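# Move apple from plate onto cutting board, press down

## Task

Pick the apple up off the plate and place it on the exposed wood of the cutting board, far from both the knife and the board's rims, then keep pressing it steadily down onto the board for several seconds with no break in the press. Nudging the board or the knife out of position, or pressing so hard that the apple is crushed, fails the task at once. It also fails if anything is still in motion at the end, if the result only stays in place because the robot is holding it, or if whatever the robot is touching at the end sinks by more than about a fingernail's width once released.

## Robot and tools

Robot: two arms, left_arm and right_arm, facing each other across a table. Each ends in an identical five-finger right hand, so hand axes and numbers mean the same on both; the hands are not mirrored. A reference image of the hand can be shown with show_instructions (no arguments; it moves nothing).

Scene frame: metres, origin on the table top halfway between the two arm bases, z = 0 at the table surface, +z up, left_arm's base on the +y side. The names left and right do not refer to image sides. Reported hand positions can be slightly off, more so at long reach.

Hand point: a spot 0.05 m in front of the palm, where index pad and thumb tip meet in a pinch. Its own axes: +z along the straightened fingers (fingertips reach 0.06 to 0.07 m past it), +y out of the palm, +x across the palm toward the little finger. Across the palm the hand extends 0.08 m on the little-finger side and 0.02 to 0.09 m on the thumb side depending on thumb turn. A wrist bracket on the little-finger side sticks out 0.03 m beyond the point along +y and 0.11 m across, and can strike objects.

The row: every command is one list of 28 numbers, each in [-1, 1], covering both arms even if one stays still. Order: left_arm dx, dy, dz, rx, ry, rz, then left_gripper little, ring, middle, index, thumb_bend, thumb_turn, force_limit, speed; then the same fourteen for right_arm and right_gripper.

Arm part (first six per arm): an offset, not a pose. It is measured from that hand point's pose in the most recent result that showed it (before any such result in the scene, and in later calls within one reply, from where the arm is when the action begins), expressed in the hand point's own axes. 1.0 equals 0.6 m of travel or 180 degrees; rx, ry, rz form one rotation vector. All zeros drives the arm back to that reference pose, so it is not a pause. Each step the controller clips the target to within 100 mm and 16 degrees of the measured pose and favours position over orientation.

Hand part (eight per arm): absolute targets. little, ring, middle, index and thumb_bend: +1 straight/open, -1 fully curled. thumb_turn: +1 beside the palm, -1 in front of it opposite the fingers. Pinch is roughly index -0.22, thumb_bend -0.75, thumb_turn -0.57. force_limit maps -1..+1 to about 0..10 N fingertip force (0..15 N for the thumb motors); it only stops closing. speed maps -1..+1 from nearly stopped to full (0.6 s for full travel). A motor only starts when its target changes by at least 0.01. To keep a hand unchanged, resend the last eight numbers used for it; before any, send its hand_measured six values plus hand_force_limit and hand_speed. For a gentle grip close with speed at -0.9 or below. A whole-hand wrap suits objects 0.035 to 0.08 m wide, thumb turned in front first; the object then sits across the palm on the wrist side of the hand point.

Tools:
- execute_actions {"actions": [...], "pictures": bool}. Empty list: just report state. One action {"rows": [[28 numbers], ...], "steps": n}: up to 15 rows and 15 steps of 1/30 s, each row used for one step, last row repeated to fill; every row counts from the same reference pose, not from the previous row. One wait {"steps": n}, up to 300, counted from the last result.
- move {"target": [28 numbers], "speed": m/s 0.002 to 0.5 (default 0.25; turning capped at twice that in rad/s), "stop_force": N 9 to 40, optional}. Straight-line paths for both hand points, ending together, 0.5 to 10 s; hand numbers are sent at the start. With stop_force, an arm whose wrist sensor feels that much added push against its motion stops, steps back two control steps and holds; the press may briefly exceed it. Use it only for slow, non-rotating approaches; omit it when lifting off something. Result line "move:" reports done, off_target, moving, held, contact or fault, and limits such as paced (target clipped) or held (steps blocked).
- wait {"seconds": 0 to 10}: let time pass with nothing new sent.
- zoom_image {"camera": "cam_low" | "cam_left_wrist" | "cam_right_wrist", "region": [x0, y0, x1, y1]}, pixels, at most 504 by 504; images are 896x504.
- finished_scene {"scene": current number}: ends and grades the scene; irreversible.

Results: per arm, hand point position (m), quaternion wxyz and velocities; Wrist force and Wrist torque in the end-effector axes (offset up to ~4 N, noise up to ~2.4 N, saturating near 50 N; pressing on a surface reads as force pointing back into the arm); hand_measured, hand_stopped_by (moving, target, force, stalled, fault), hand_load_n (positive when pushed open; near 0 means grip lost), hand_force_limit, hand_speed; a Hand target line; HELD marks steps not sent; pose unreachable means a clearance check altered a command; MOTOR HOT from 70 C, OVER-TEMPERATURE FAULT at 85 C.

Cautions: arms are stiff, so commanding even slightly past a firm contact can trigger a fault; approach slowly. Contact torque at a joint limit (139 N m for shoulder and elbow, 26 N m for wrists) or 150 N of outside force stops that arm for 10 s. Do not let the arms collide or press on each other. Never shove the board or knife, never squeeze the apple hard, keep everything on the table, and release so nothing is moving or relies on the hand at the end. Holding loads heats motors.

Each tool is called after ">>>" in YAML: its name, and indented under it one key for each argument.

Reference images:

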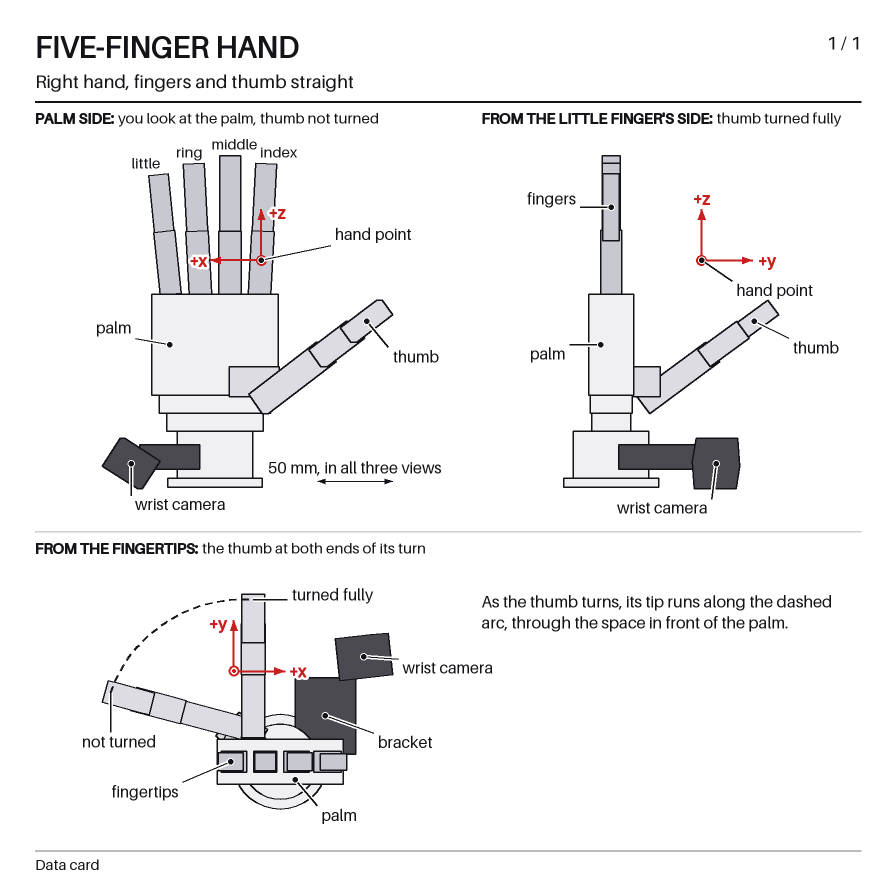

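## Session

>>> execute_actions:
  actions: []

Scene clock: 0.00 s of 4800.00 s.
left_arm: end_effector_position=(+0.2367, +0.4398, +0.4840) hand_measured=(+1.000, +1.000, +1.000, +1.000, +1.000, +1.000) hand_load_n=(+0.0, +0.0, +0.0, +0.0, +0.0, +0.0) hand_stopped_by=(target, target, target, target, target, target) hand_force_limit=0.00 hand_speed=-0.80 end_effector_quat_wxyz=(-0.003, +0.354, +0.935, +0.011) end_effector_velocity=(+0.000, -0.000, -0.000) end_effector_angular_velocity=(+0.001, +0.000, +0.000) | right_arm: end_effector_position=(+0.0990, -0.2713, +0.4736) hand_measured=(+1.000, +1.000, +1.000, +1.000, +1.000, +1.000) hand_load_n=(+0.0, +0.0, +0.0, +0.0, +0.0, +0.0) hand_stopped_by=(target, target, target, target, target, target) hand_force_limit=0.00 hand_speed=-0.80 end_effector_quat_wxyz=(+0.013, -0.416, +0.909, +0.002) end_effector_velocity=(-0.000, +0.000, +0.000) end_effector_angular_velocity=(+0.002, -0.001, +0.001)
Joint positions: left_arm=[ 0.531 -1.698  1.312  1.975  1.558 -1.881] | right_arm=[-1.182 -1.748  1.369  1.924  1.57  -1.906]
Joint velocities: left_arm=[ 0.     0.001  0.    -0.    -0.    -0.   ] | right_arm=[ 0.001 -0.    -0.001 -0.001 -0.001  0.   ]
Wrist force (N, on the end effector, along its own x y z axes, offset not removed): no reading
Wrist torque (N m, same axes, about the end effector's origin, offset not removed): no reading
Hand target (left_arm): +0.237, +0.440, +0.484; -0.003, +0.354, +0.935, +0.011
Hand target (right_arm): +0.099, -0.271, +0.474; +0.013, -0.416, +0.909, +0.002

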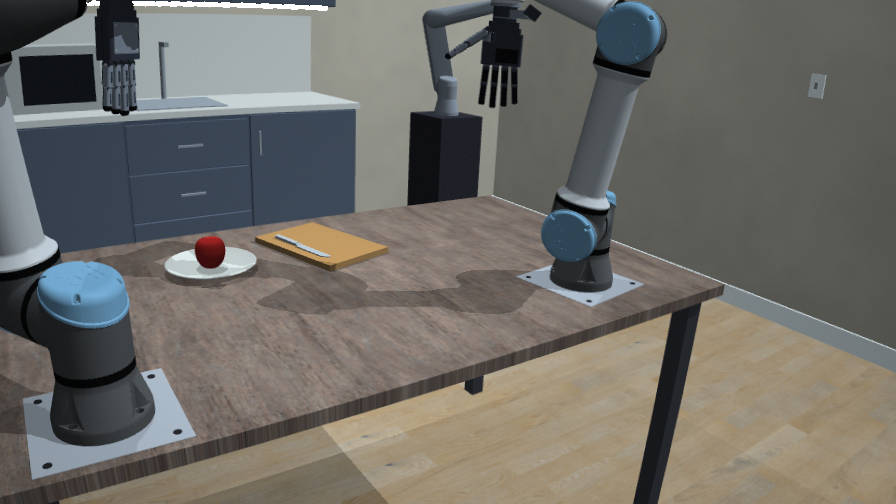

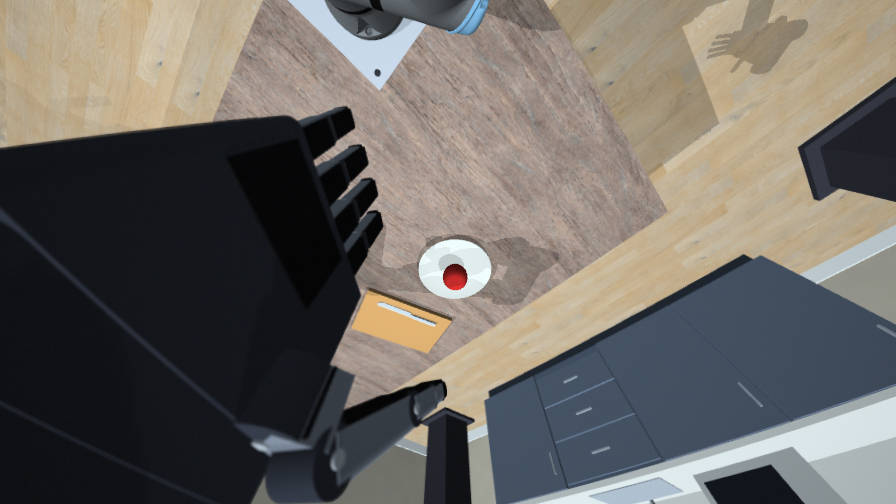

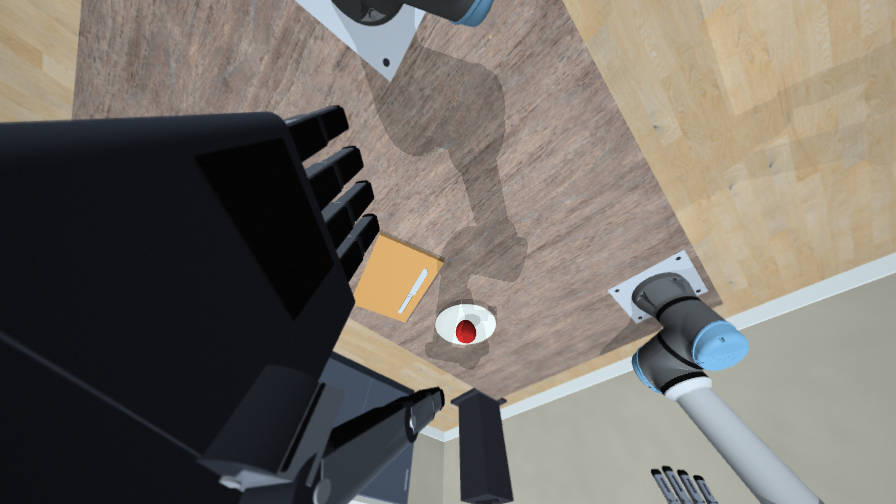

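>>> move:
  target: [-0.25,0,0.25,0,0,0,1,1,1,1,1,-1,0,0,0,0,0,0,0,0,1,1,1,1,1,1,0,-0.8]

Scene clock: 17.93 s of 4800.00 s.
left_arm: end_effector_position=(+0.3492, +0.3441, +0.3317) hand_measured=(+1.000, +1.000, +1.000, +1.000, +1.000, -1.000) hand_load_n=(+0.0, +0.0, +0.0, +0.0, +0.0, +0.0) hand_stopped_by=(target, target, target, target, target, target) hand_force_limit=0.00 hand_speed=0.00 end_effector_quat_wxyz=(-0.003, +0.354, +0.935, +0.011) end_effector_velocity=(+0.000, +0.000, -0.000) end_effector_angular_velocity=(+0.000, -0.000, +0.001) | right_arm: end_effector_position=(+0.0990, -0.2713, +0.4736) hand_measured=(+1.000, +1.000, +1.000, +1.000, +1.000, +1.000) hand_load_n=(+0.0, +0.0, +0.0, +0.0, +0.0, +0.0) hand_stopped_by=(target, target, target, target, target, target) hand_force_limit=0.00 hand_speed=-0.80 end_effector_quat_wxyz=(+0.013, -0.416, +0.909, +0.002) end_effector_velocity=(-0.001, +0.000, -0.000) end_effector_angular_velocity=(+0.001, +0.001, +0.002)
Joint positions: left_arm=[ 0.663 -1.386  1.388  1.586  1.555 -1.749] | right_arm=[-1.182 -1.748  1.369  1.924  1.57  -1.906]
Joint velocities: left_arm=[ 0.  0. -0. -0. -0. -0.] | right_arm=[ 0.001 -0.     0.001 -0.    -0.001 -0.   ]
Wrist force (N, on the end effector, along its own x y z axes, offset not removed): left_arm=[-3.9 2.1 -2.1] | right_arm=[-4.4 1.7 0.5]
Wrist torque (N m, same axes, about the end effector's origin, offset not removed): left_arm=[0.46 0.46 -0.18] | right_arm=[0.22 0.50 -0.31]
Hand target (left_arm): +0.349, +0.344, +0.332; -0.003, +0.354, +0.935, +0.011
Hand target (right_arm): +0.099, -0.271, +0.474; +0.013, -0.416, +0.909, +0.002
Off the commanded pose (left_arm): 0.000 m, 0 deg.
Off the commanded pose (right_arm): 0.000 m, 0 deg.
After step 100, 12.93 s passed at rest.
move: done

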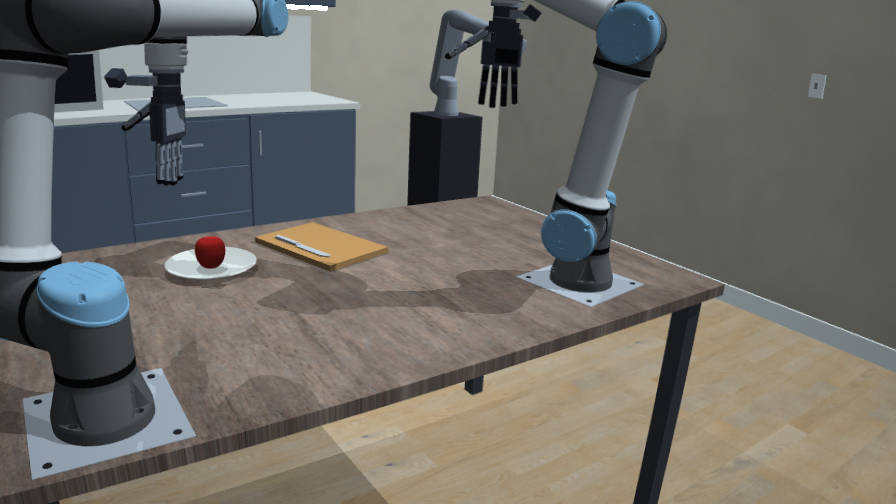

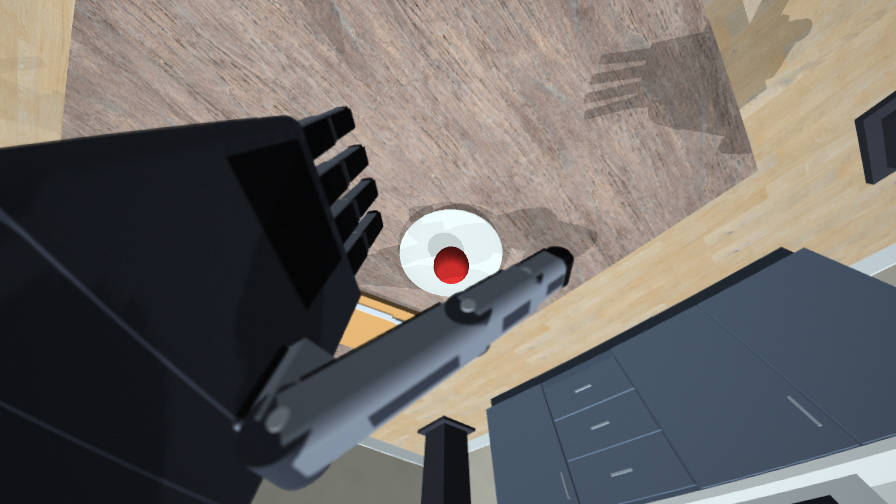

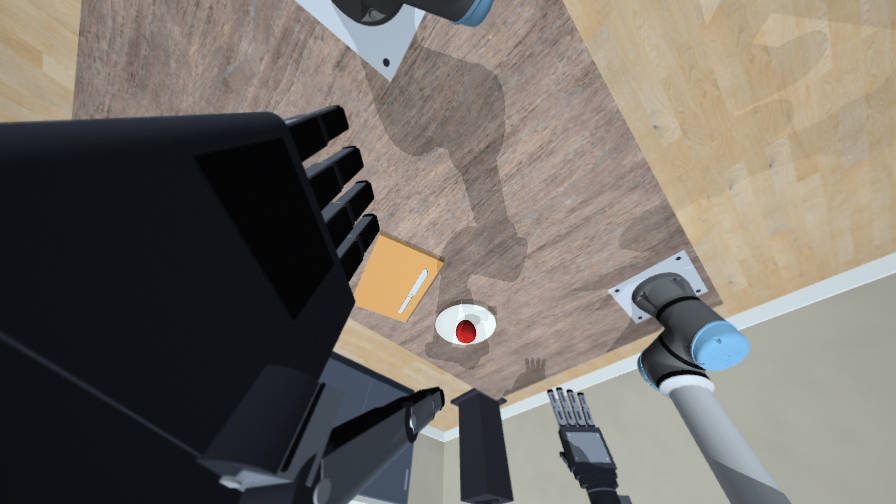

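>>> move:
  target: [-0.377,-0.097,0.136,0,0,-0.73,1,1,1,1,1,-1,0,0,0,0,0,0,0,0,1,1,1,1,1,1,0,-0.8]
  speed: 0.4

Scene clock: 45.37 s of 4800.00 s.
left_arm: end_effector_position=(+0.4788, +0.1542, +0.2444) hand_measured=(+1.000, +1.000, +1.000, +1.000, +1.000, -1.000) hand_load_n=(+0.0, +0.0, +0.0, +0.0, +0.0, +0.0) hand_stopped_by=(target, target, target, target, target, target) hand_force_limit=0.00 hand_speed=0.00 end_effector_quat_wxyz=(-0.034, +0.704, -0.700, +0.115) end_effector_velocity=(+0.000, -0.000, -0.000) end_effector_angular_velocity=(-0.010, +0.006, +0.011) | right_arm: end_effector_position=(+0.0990, -0.2713, +0.4736) hand_measured=(+1.000, +1.000, +1.000, +1.000, +1.000, +1.000) hand_load_n=(+0.0, +0.0, +0.0, +0.0, +0.0, +0.0) hand_stopped_by=(target, target, target, target, target, target) hand_force_limit=0.00 hand_speed=-0.80 end_effector_quat_wxyz=(+0.013, -0.416, +0.909, +0.002) end_effector_velocity=(-0.000, +0.000, +0.000) end_effector_angular_velocity=(+0.000, -0.000, +0.001)
Joint positions: left_arm=[ 0.753 -0.477  0.033  1.785  1.496 -3.95 ] | right_arm=[-1.182 -1.748  1.369  1.924  1.57  -1.906]
Joint velocities: left_arm=[ 0.005 -0.     0.    -0.002  0.009 -0.009] | right_arm=[ 0.001  0.    -0.     0.    -0.     0.   ]
Wrist force (N, on the end effector, along its own x y z axes, offset not removed): left_arm=[0.5 4.1 -3.0] | right_arm=[0.1 -1.0 -0.5]
Wrist torque (N m, same axes, about the end effector's origin, offset not removed): left_arm=[0.71 -0.17 0.32] | right_arm=[0.02 -0.14 -0.05]
Hand target (left_arm): +0.479, +0.154, +0.244; -0.034, +0.704, -0.700, +0.115
Hand target (right_arm): +0.099, -0.271, +0.474; +0.013, -0.416, +0.909, +0.002
Off the commanded pose (left_arm): 0.003 m, 14 deg.
Off the commanded pose (right_arm): 0.000 m, 0 deg.
elbow stopped short (left arm): the move would have taken joint 3 (elbow) straighter than the controller allows; a more bent joint 3 avoids this.
After step 100, 20.60 s passed at rest.
move: off_target (left_arm)

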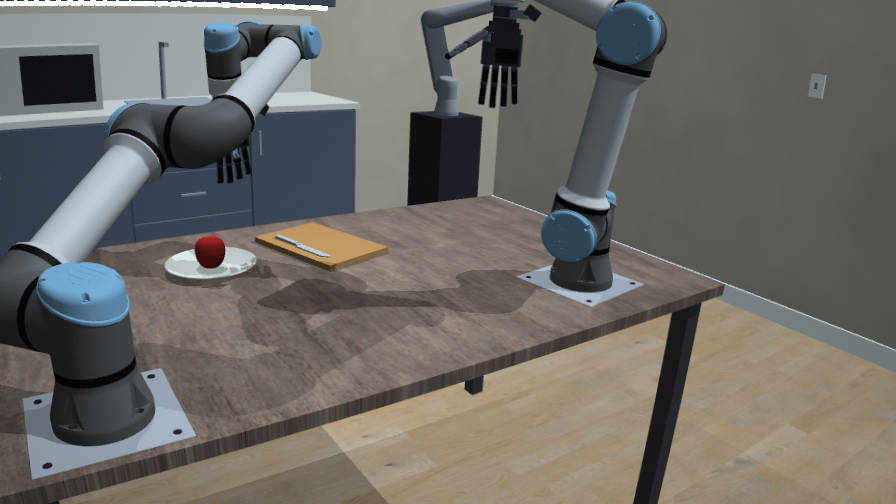

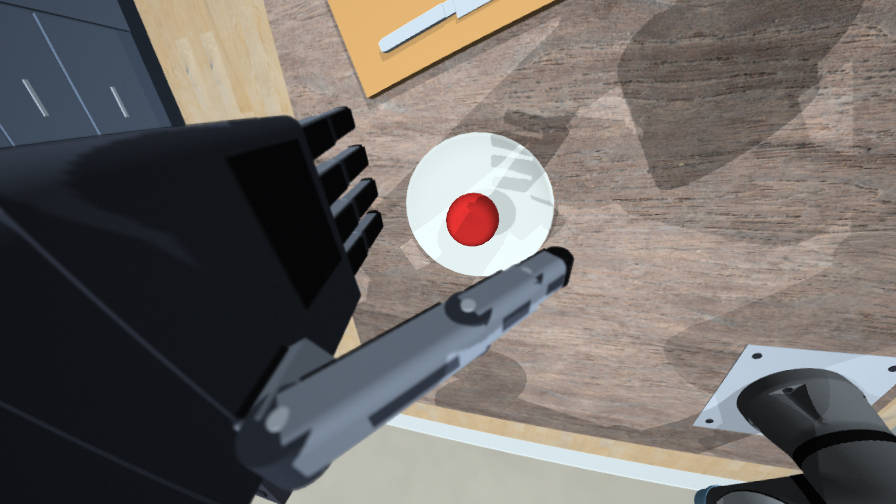

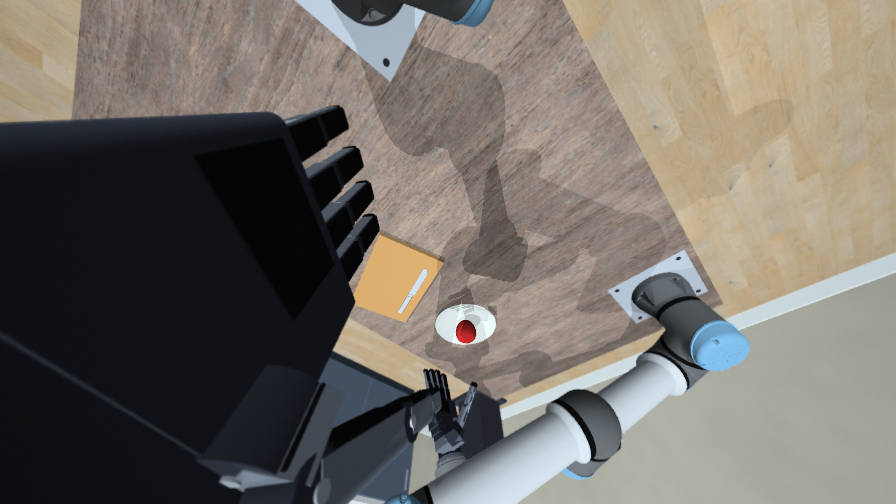

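>>> move:
  target: [-0.105,0.002,0.15,0.178,0.124,0.272,1,1,1,1,0.6,-1,0,0,0,0,0,0,0,0,1,1,1,1,1,1,0,-0.8]

Scene clock: 71.83 s of 4800.00 s.
left_arm: end_effector_position=(+0.4971, +0.2062, +0.1500) hand_measured=(+1.000, +1.000, +1.000, +1.000, +0.600, -1.000) hand_load_n=(+0.0, +0.0, +0.0, +0.0, +0.0, +0.0) hand_stopped_by=(target, target, target, target, target, target) hand_force_limit=0.00 hand_speed=0.00 end_effector_quat_wxyz=(-0.134, +0.287, -0.860, +0.401) end_effector_velocity=(+0.000, +0.001, -0.001) end_effector_angular_velocity=(-0.002, -0.004, -0.004) | right_arm: end_effector_position=(+0.0990, -0.2713, +0.4736) hand_measured=(+1.000, +1.000, +1.000, +1.000, +1.000, +1.000) hand_load_n=(+0.0, +0.0, +0.0, +0.0, +0.0, +0.0) hand_stopped_by=(target, target, target, target, target, target) hand_force_limit=0.00 hand_speed=-0.80 end_effector_quat_wxyz=(+0.013, -0.416, +0.909, +0.002) end_effector_velocity=(+0.000, -0.000, -0.000) end_effector_angular_velocity=(-0.000, +0.001, -0.001)
Joint positions: left_arm=[ 0.824 -1.203  1.531  0.379  1.712 -3.021] | right_arm=[-1.182 -1.748  1.369  1.924  1.57  -1.906]
Joint velocities: left_arm=[ 0.002 -0.001  0.005 -0.008  0.004  0.006] | right_arm=[-0.001  0.     0.     0.    -0.    -0.   ]
Wrist force (N, on the end effector, along its own x y z axes, offset not removed): left_arm=[0.2 -1.5 -1.3] | right_arm=[0.2 2.0 0.9]
Wrist torque (N m, same axes, about the end effector's origin, offset not removed): left_arm=[-0.15 -0.10 0.06] | right_arm=[0.32 -0.25 0.06]
Hand target (left_arm): +0.497, +0.206, +0.150; +0.134, -0.287, +0.860, -0.401
Hand target (right_arm): +0.099, -0.271, +0.474; +0.013, -0.416, +0.909, +0.002
Off the commanded pose (left_arm): 0.001 m, 0 deg.
Off the commanded pose (right_arm): 0.000 m, 0 deg.
After step 160, 18.47 s passed at rest.
move: done

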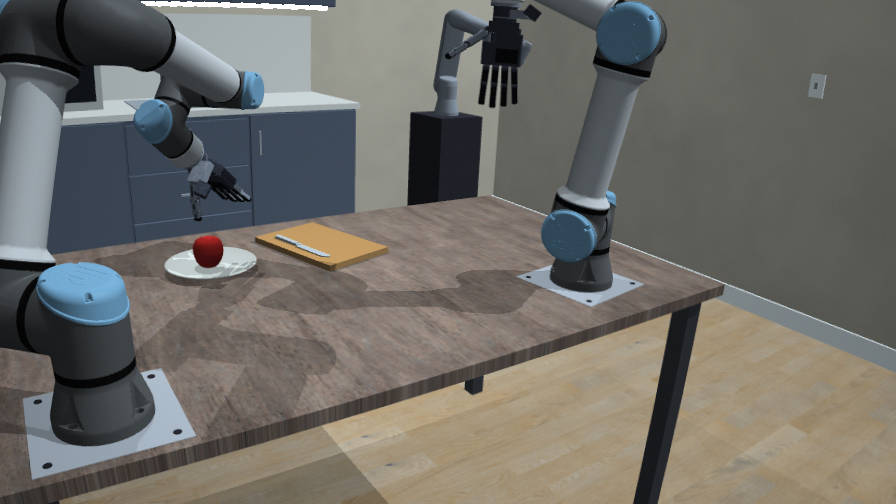

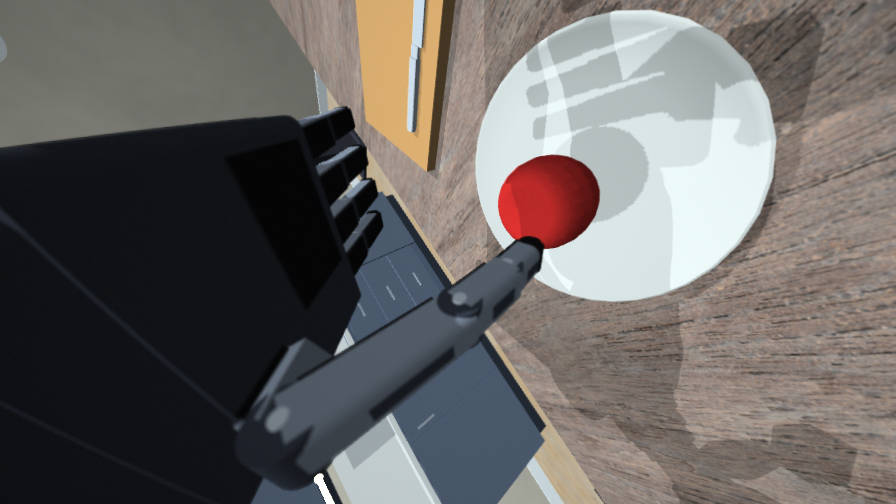

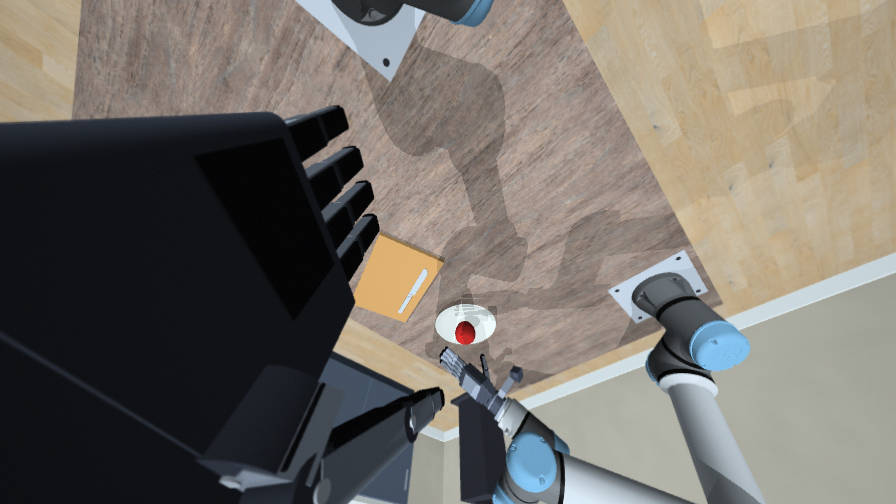

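>>> move:
  target: [0,0.11,0.075,0,0,0,1,1,1,1,1,-1,0,0,0,0,0,0,0,0,1,1,1,1,1,1,0,-0.8]
  speed: 0.08

>>> zoom_image:
  camera: "cam_low"
  region: [130,150,330,300]

Scene clock: 80.67 s of 4800.00 s.
left_arm: end_effector_position=(+0.4922, +0.2125, +0.0706) hand_measured=(+1.000, +1.000, +1.000, +1.000, +1.000, -1.000) hand_load_n=(+0.0, +0.0, +0.0, +0.0, +0.0, +0.0) hand_stopped_by=(target, target, target, target, target, target) hand_force_limit=0.00 hand_speed=0.00 end_effector_quat_wxyz=(-0.134, +0.287, -0.860, +0.401) end_effector_velocity=(-0.000, +0.001, -0.002) end_effector_angular_velocity=(+0.001, +0.000, +0.001) | right_arm: end_effector_position=(+0.0990, -0.2713, +0.4736) hand_measured=(+1.000, +1.000, +1.000, +1.000, +1.000, +1.000) hand_load_n=(+0.0, +0.0, +0.0, +0.0, +0.0, +0.0) hand_stopped_by=(target, target, target, target, target, target) hand_force_limit=0.00 hand_speed=-0.80 end_effector_quat_wxyz=(+0.013, -0.416, +0.909, +0.002) end_effector_velocity=(-0.000, -0.000, -0.000) end_effector_angular_velocity=(-0.000, +0.002, -0.001)
Joint positions: left_arm=[ 0.827 -1.142  1.664  0.185  1.714 -3.019] | right_arm=[-1.182 -1.748  1.369  1.924  1.57  -1.906]
Joint velocities: left_arm=[ 0.     0.001  0.003 -0.004 -0.001  0.   ] | right_arm=[-0.001  0.     0.001  0.001 -0.     0.   ]
Wrist force (N, on the end effector, along its own x y z axes, offset not removed): left_arm=[1.1 -0.9 -0.7] | right_arm=[-2.7 2.1 -3.8]
Wrist torque (N m, same axes, about the end effector's origin, offset not removed): left_arm=[0.01 -0.25 0.07] | right_arm=[0.56 0.43 -0.11]
Hand target (left_arm): +0.492, +0.213, +0.071; +0.134, -0.287, +0.860, -0.401
Hand target (right_arm): +0.099, -0.271, +0.474; +0.013, -0.416, +0.909, +0.002
Off the commanded pose (left_arm): 0.000 m, 0 deg.
Off the commanded pose (right_arm): 0.000 m, 0 deg.
After step 100, 4.10 s passed at rest.
move: done

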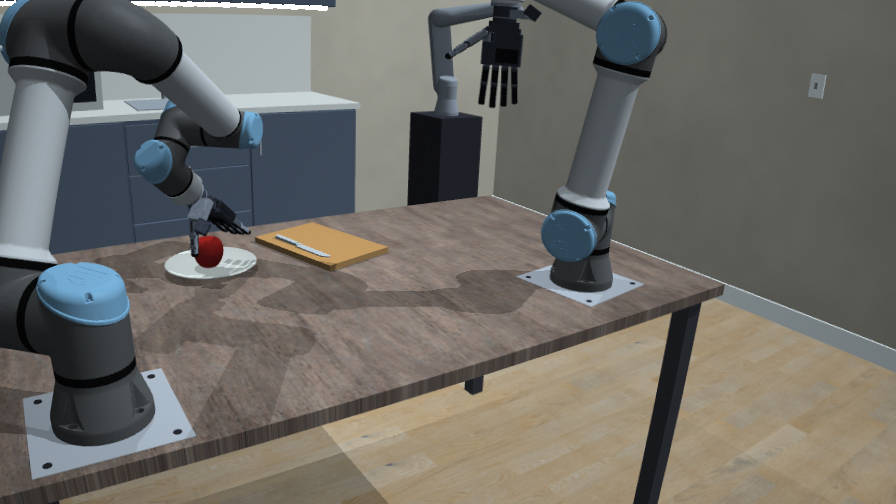

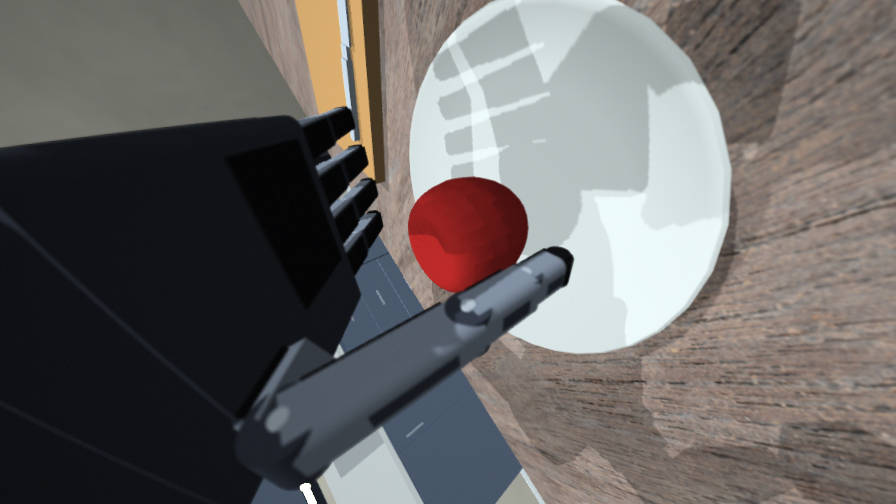

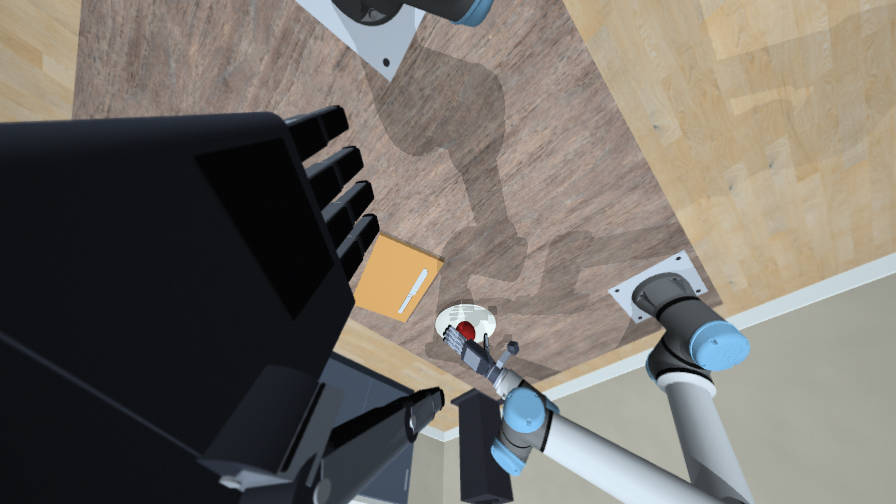

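Region (130, 150, 330, 300) of cam_low's 896x504 image, scaled by 2.520, with more detail than that image has; it fills the top 378 rows of this view, and the rest is white.

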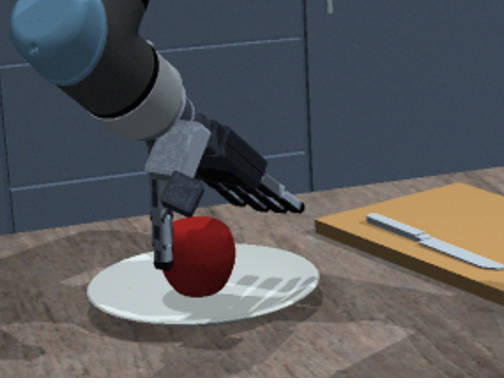

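>>> move:
  target: [-0.013,0.035,0.033,0,0,0,1,1,1,1,1,-1,0,0,0,0,0,0,0,0,1,1,1,1,1,1,0,-0.8]
  speed: 0.02
  stop_force: 10

>>> move:
  target: [0,0,0,0,0,0,-0.6,-0.6,-0.6,-0.6,-0.6,-1,0.4,-0.7,0,0,0,0,0,0,1,1,1,1,1,1,0,-0.8]

>>> zoom_image:
  camera: "cam_low"
  region: [130,150,330,300]

Scene clock: 90.17 s of 4800.00 s.
left_arm: end_effector_position=(+0.4993, +0.2159, +0.0419) hand_measured=(+1.000, +1.000, +1.000, +1.000, +1.000, -1.000) hand_load_n=(+0.0, +0.0, +0.0, +0.0, +0.0, +0.0) hand_stopped_by=(target, target, target, target, target, target) hand_force_limit=0.00 hand_speed=0.00 end_effector_quat_wxyz=(-0.134, +0.287, -0.860, +0.401) end_effector_velocity=(+0.000, +0.000, -0.001) end_effector_angular_velocity=(-0.000, -0.001, -0.001) | right_arm: end_effector_position=(+0.0990, -0.2713, +0.4736) hand_measured=(+1.000, +1.000, +1.000, +1.000, +1.000, +1.000) hand_load_n=(+0.0, +0.0, +0.0, +0.0, +0.0, +0.0) hand_stopped_by=(target, target, target, target, target, target) hand_force_limit=0.00 hand_speed=-0.80 end_effector_quat_wxyz=(+0.013, -0.416, +0.909, +0.002) end_effector_velocity=(+0.000, -0.000, +0.000) end_effector_angular_velocity=(-0.000, +0.000, -0.000)
Joint positions: left_arm=[ 0.843 -1.095  1.678  0.126  1.726 -3.009] | right_arm=[-1.182 -1.748  1.369  1.924  1.57  -1.906]
Joint velocities: left_arm=[ 0.001  0.001  0.    -0.002  0.001  0.001] | right_arm=[-0.     0.    -0.001  0.     0.    -0.   ]
Wrist force (N, on the end effector, along its own x y z axes, offset not removed): left_arm=[-2.9 1.5 -3.0] | right_arm=[-0.5 1.9 -0.4]
Wrist torque (N m, same axes, about the end effector's origin, offset not removed): left_arm=[0.31 0.35 0.04] | right_arm=[0.28 -0.02 -0.15]
Hand target (left_arm): +0.499, +0.216, +0.042; +0.134, -0.287, +0.860, -0.401
Hand target (right_arm): +0.099, -0.271, +0.474; +0.013, -0.416, +0.909, +0.002
Off the commanded pose (left_arm): 0.000 m, 0 deg.
Off the commanded pose (right_arm): 0.000 m, 0 deg.
After step 100, 4.40 s passed at rest.
move: done

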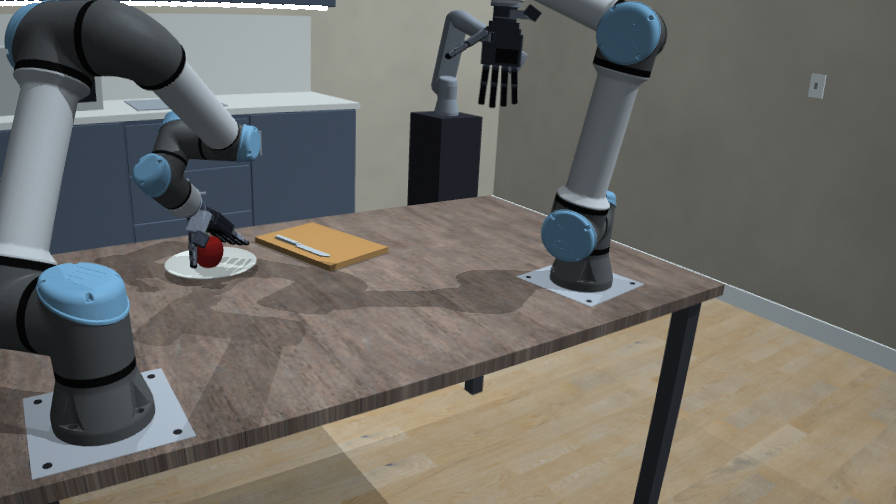

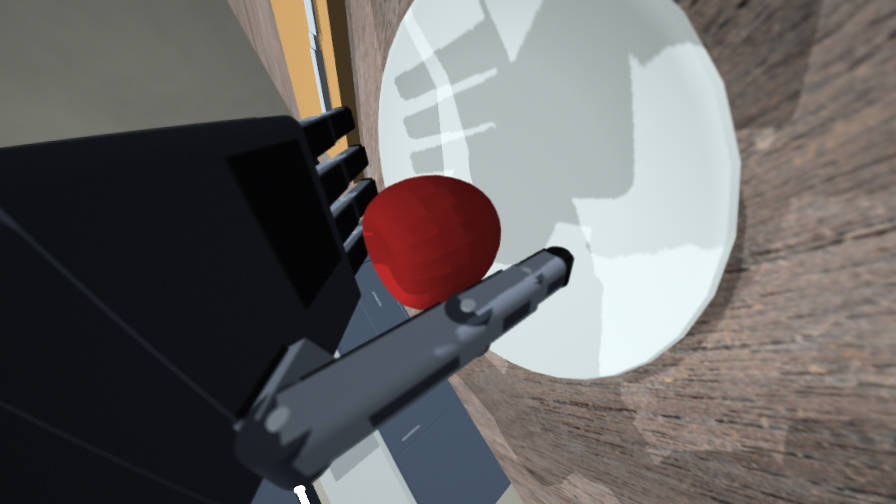

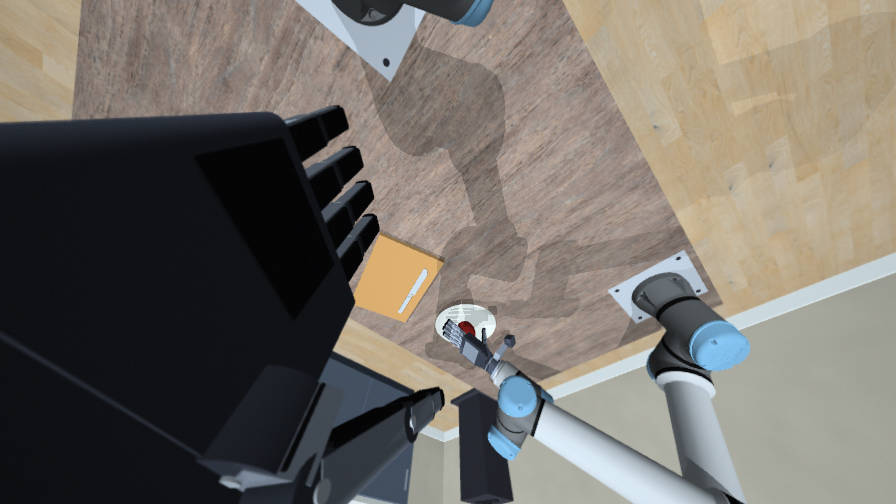

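Scene clock: 93.63 s of 4800.00 s.
left_arm: end_effector_position=(+0.4993, +0.2159, +0.0419) hand_measured=(-0.600, -0.046, +0.222, +0.254, +0.552, -1.000) hand_load_n=(+0.0, +8.5, +7.5, +2.5, +17.5, +5.5) hand_stopped_by=(target, force, force, force, force, target) hand_force_limit=0.40 hand_speed=-0.70 end_effector_quat_wxyz=(-0.134, +0.287, -0.860, +0.401) end_effector_velocity=(+0.000, +0.000, -0.000) end_effector_angular_velocity=(+0.000, -0.001, +0.001) | right_arm: end_effector_position=(+0.0990, -0.2713, +0.4736) hand_measured=(+1.000, +1.000, +1.000, +1.000, +1.000, +1.000) hand_load_n=(+0.0, +0.0, +0.0, +0.0, +0.0, +0.0) hand_stopped_by=(target, target, target, target, target, target) hand_force_limit=0.00 hand_speed=-0.80 end_effector_quat_wxyz=(+0.013, -0.416, +0.909, +0.002) end_effector_velocity=(+0.000, +0.000, +0.001) end_effector_angular_velocity=(+0.002, -0.001, -0.002)
Joint positions: left_arm=[ 0.843 -1.095  1.678  0.126  1.726 -3.009] | right_arm=[-1.182 -1.748  1.369  1.924  1.57  -1.906]
Joint velocities: left_arm=[ 0.     0.    -0.    -0.    -0.001  0.   ] | right_arm=[-0.001 -0.    -0.002  0.001 -0.002  0.001]
Wrist force (N, on the end effector, along its own x y z axes, offset not removed): left_arm=[2.5 -4.3 -1.9] | right_arm=[0.5 1.6 -1.7]
Wrist torque (N m, same axes, about the end effector's origin, offset not removed): left_arm=[-0.62 -0.43 0.29] | right_arm=[0.31 -0.15 -0.07]
Hand target (left_arm): +0.499, +0.216, +0.042; +0.134, -0.287, +0.860, -0.401
Hand target (right_arm): +0.099, -0.271, +0.474; +0.013, -0.416, +0.909, +0.002
Off the commanded pose (left_arm): 0.000 m, 0 deg.
Off the commanded pose (right_arm): 0.000 m, 0 deg.
move: done

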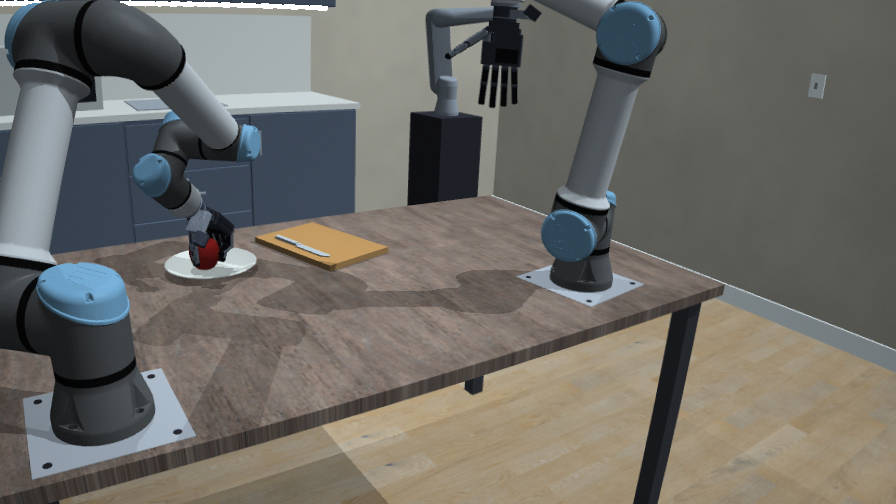

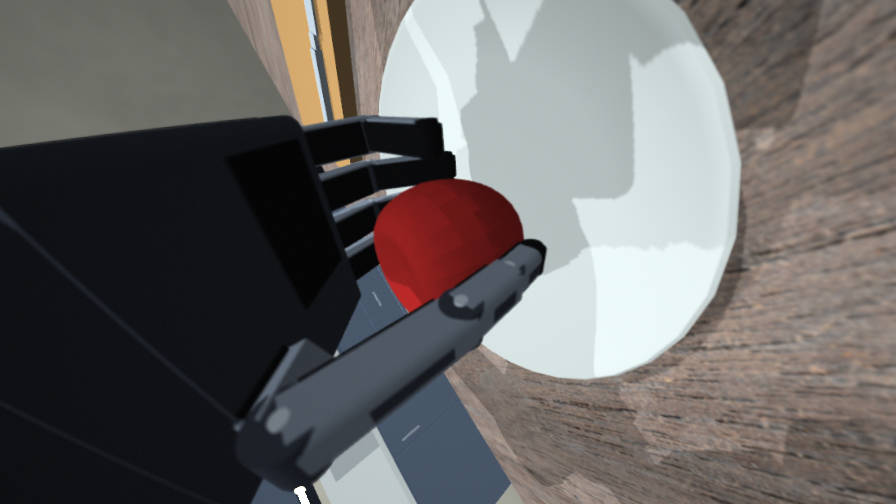

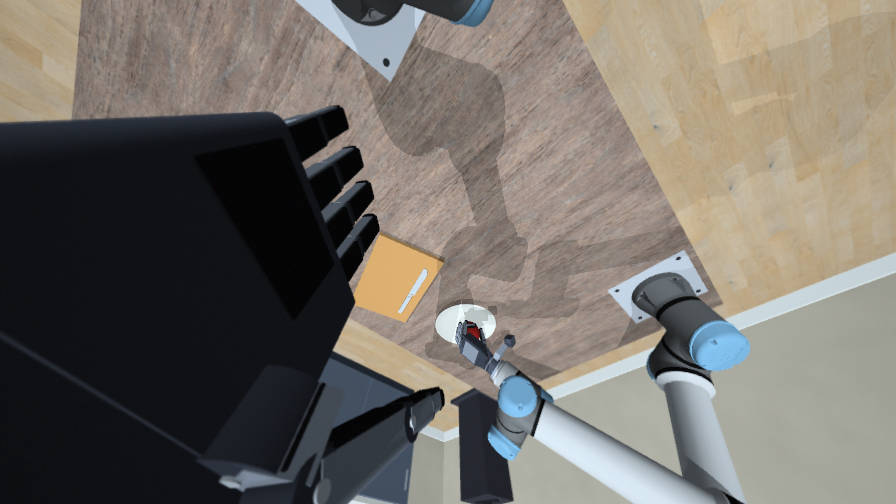

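Region (130, 150, 330, 300) of cam_low's 896x504 image, scaled by 2.520, with more detail than that image has; it fills the top 378 rows of this view, and the rest is white.

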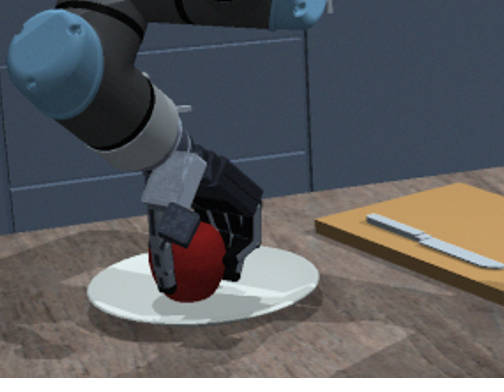

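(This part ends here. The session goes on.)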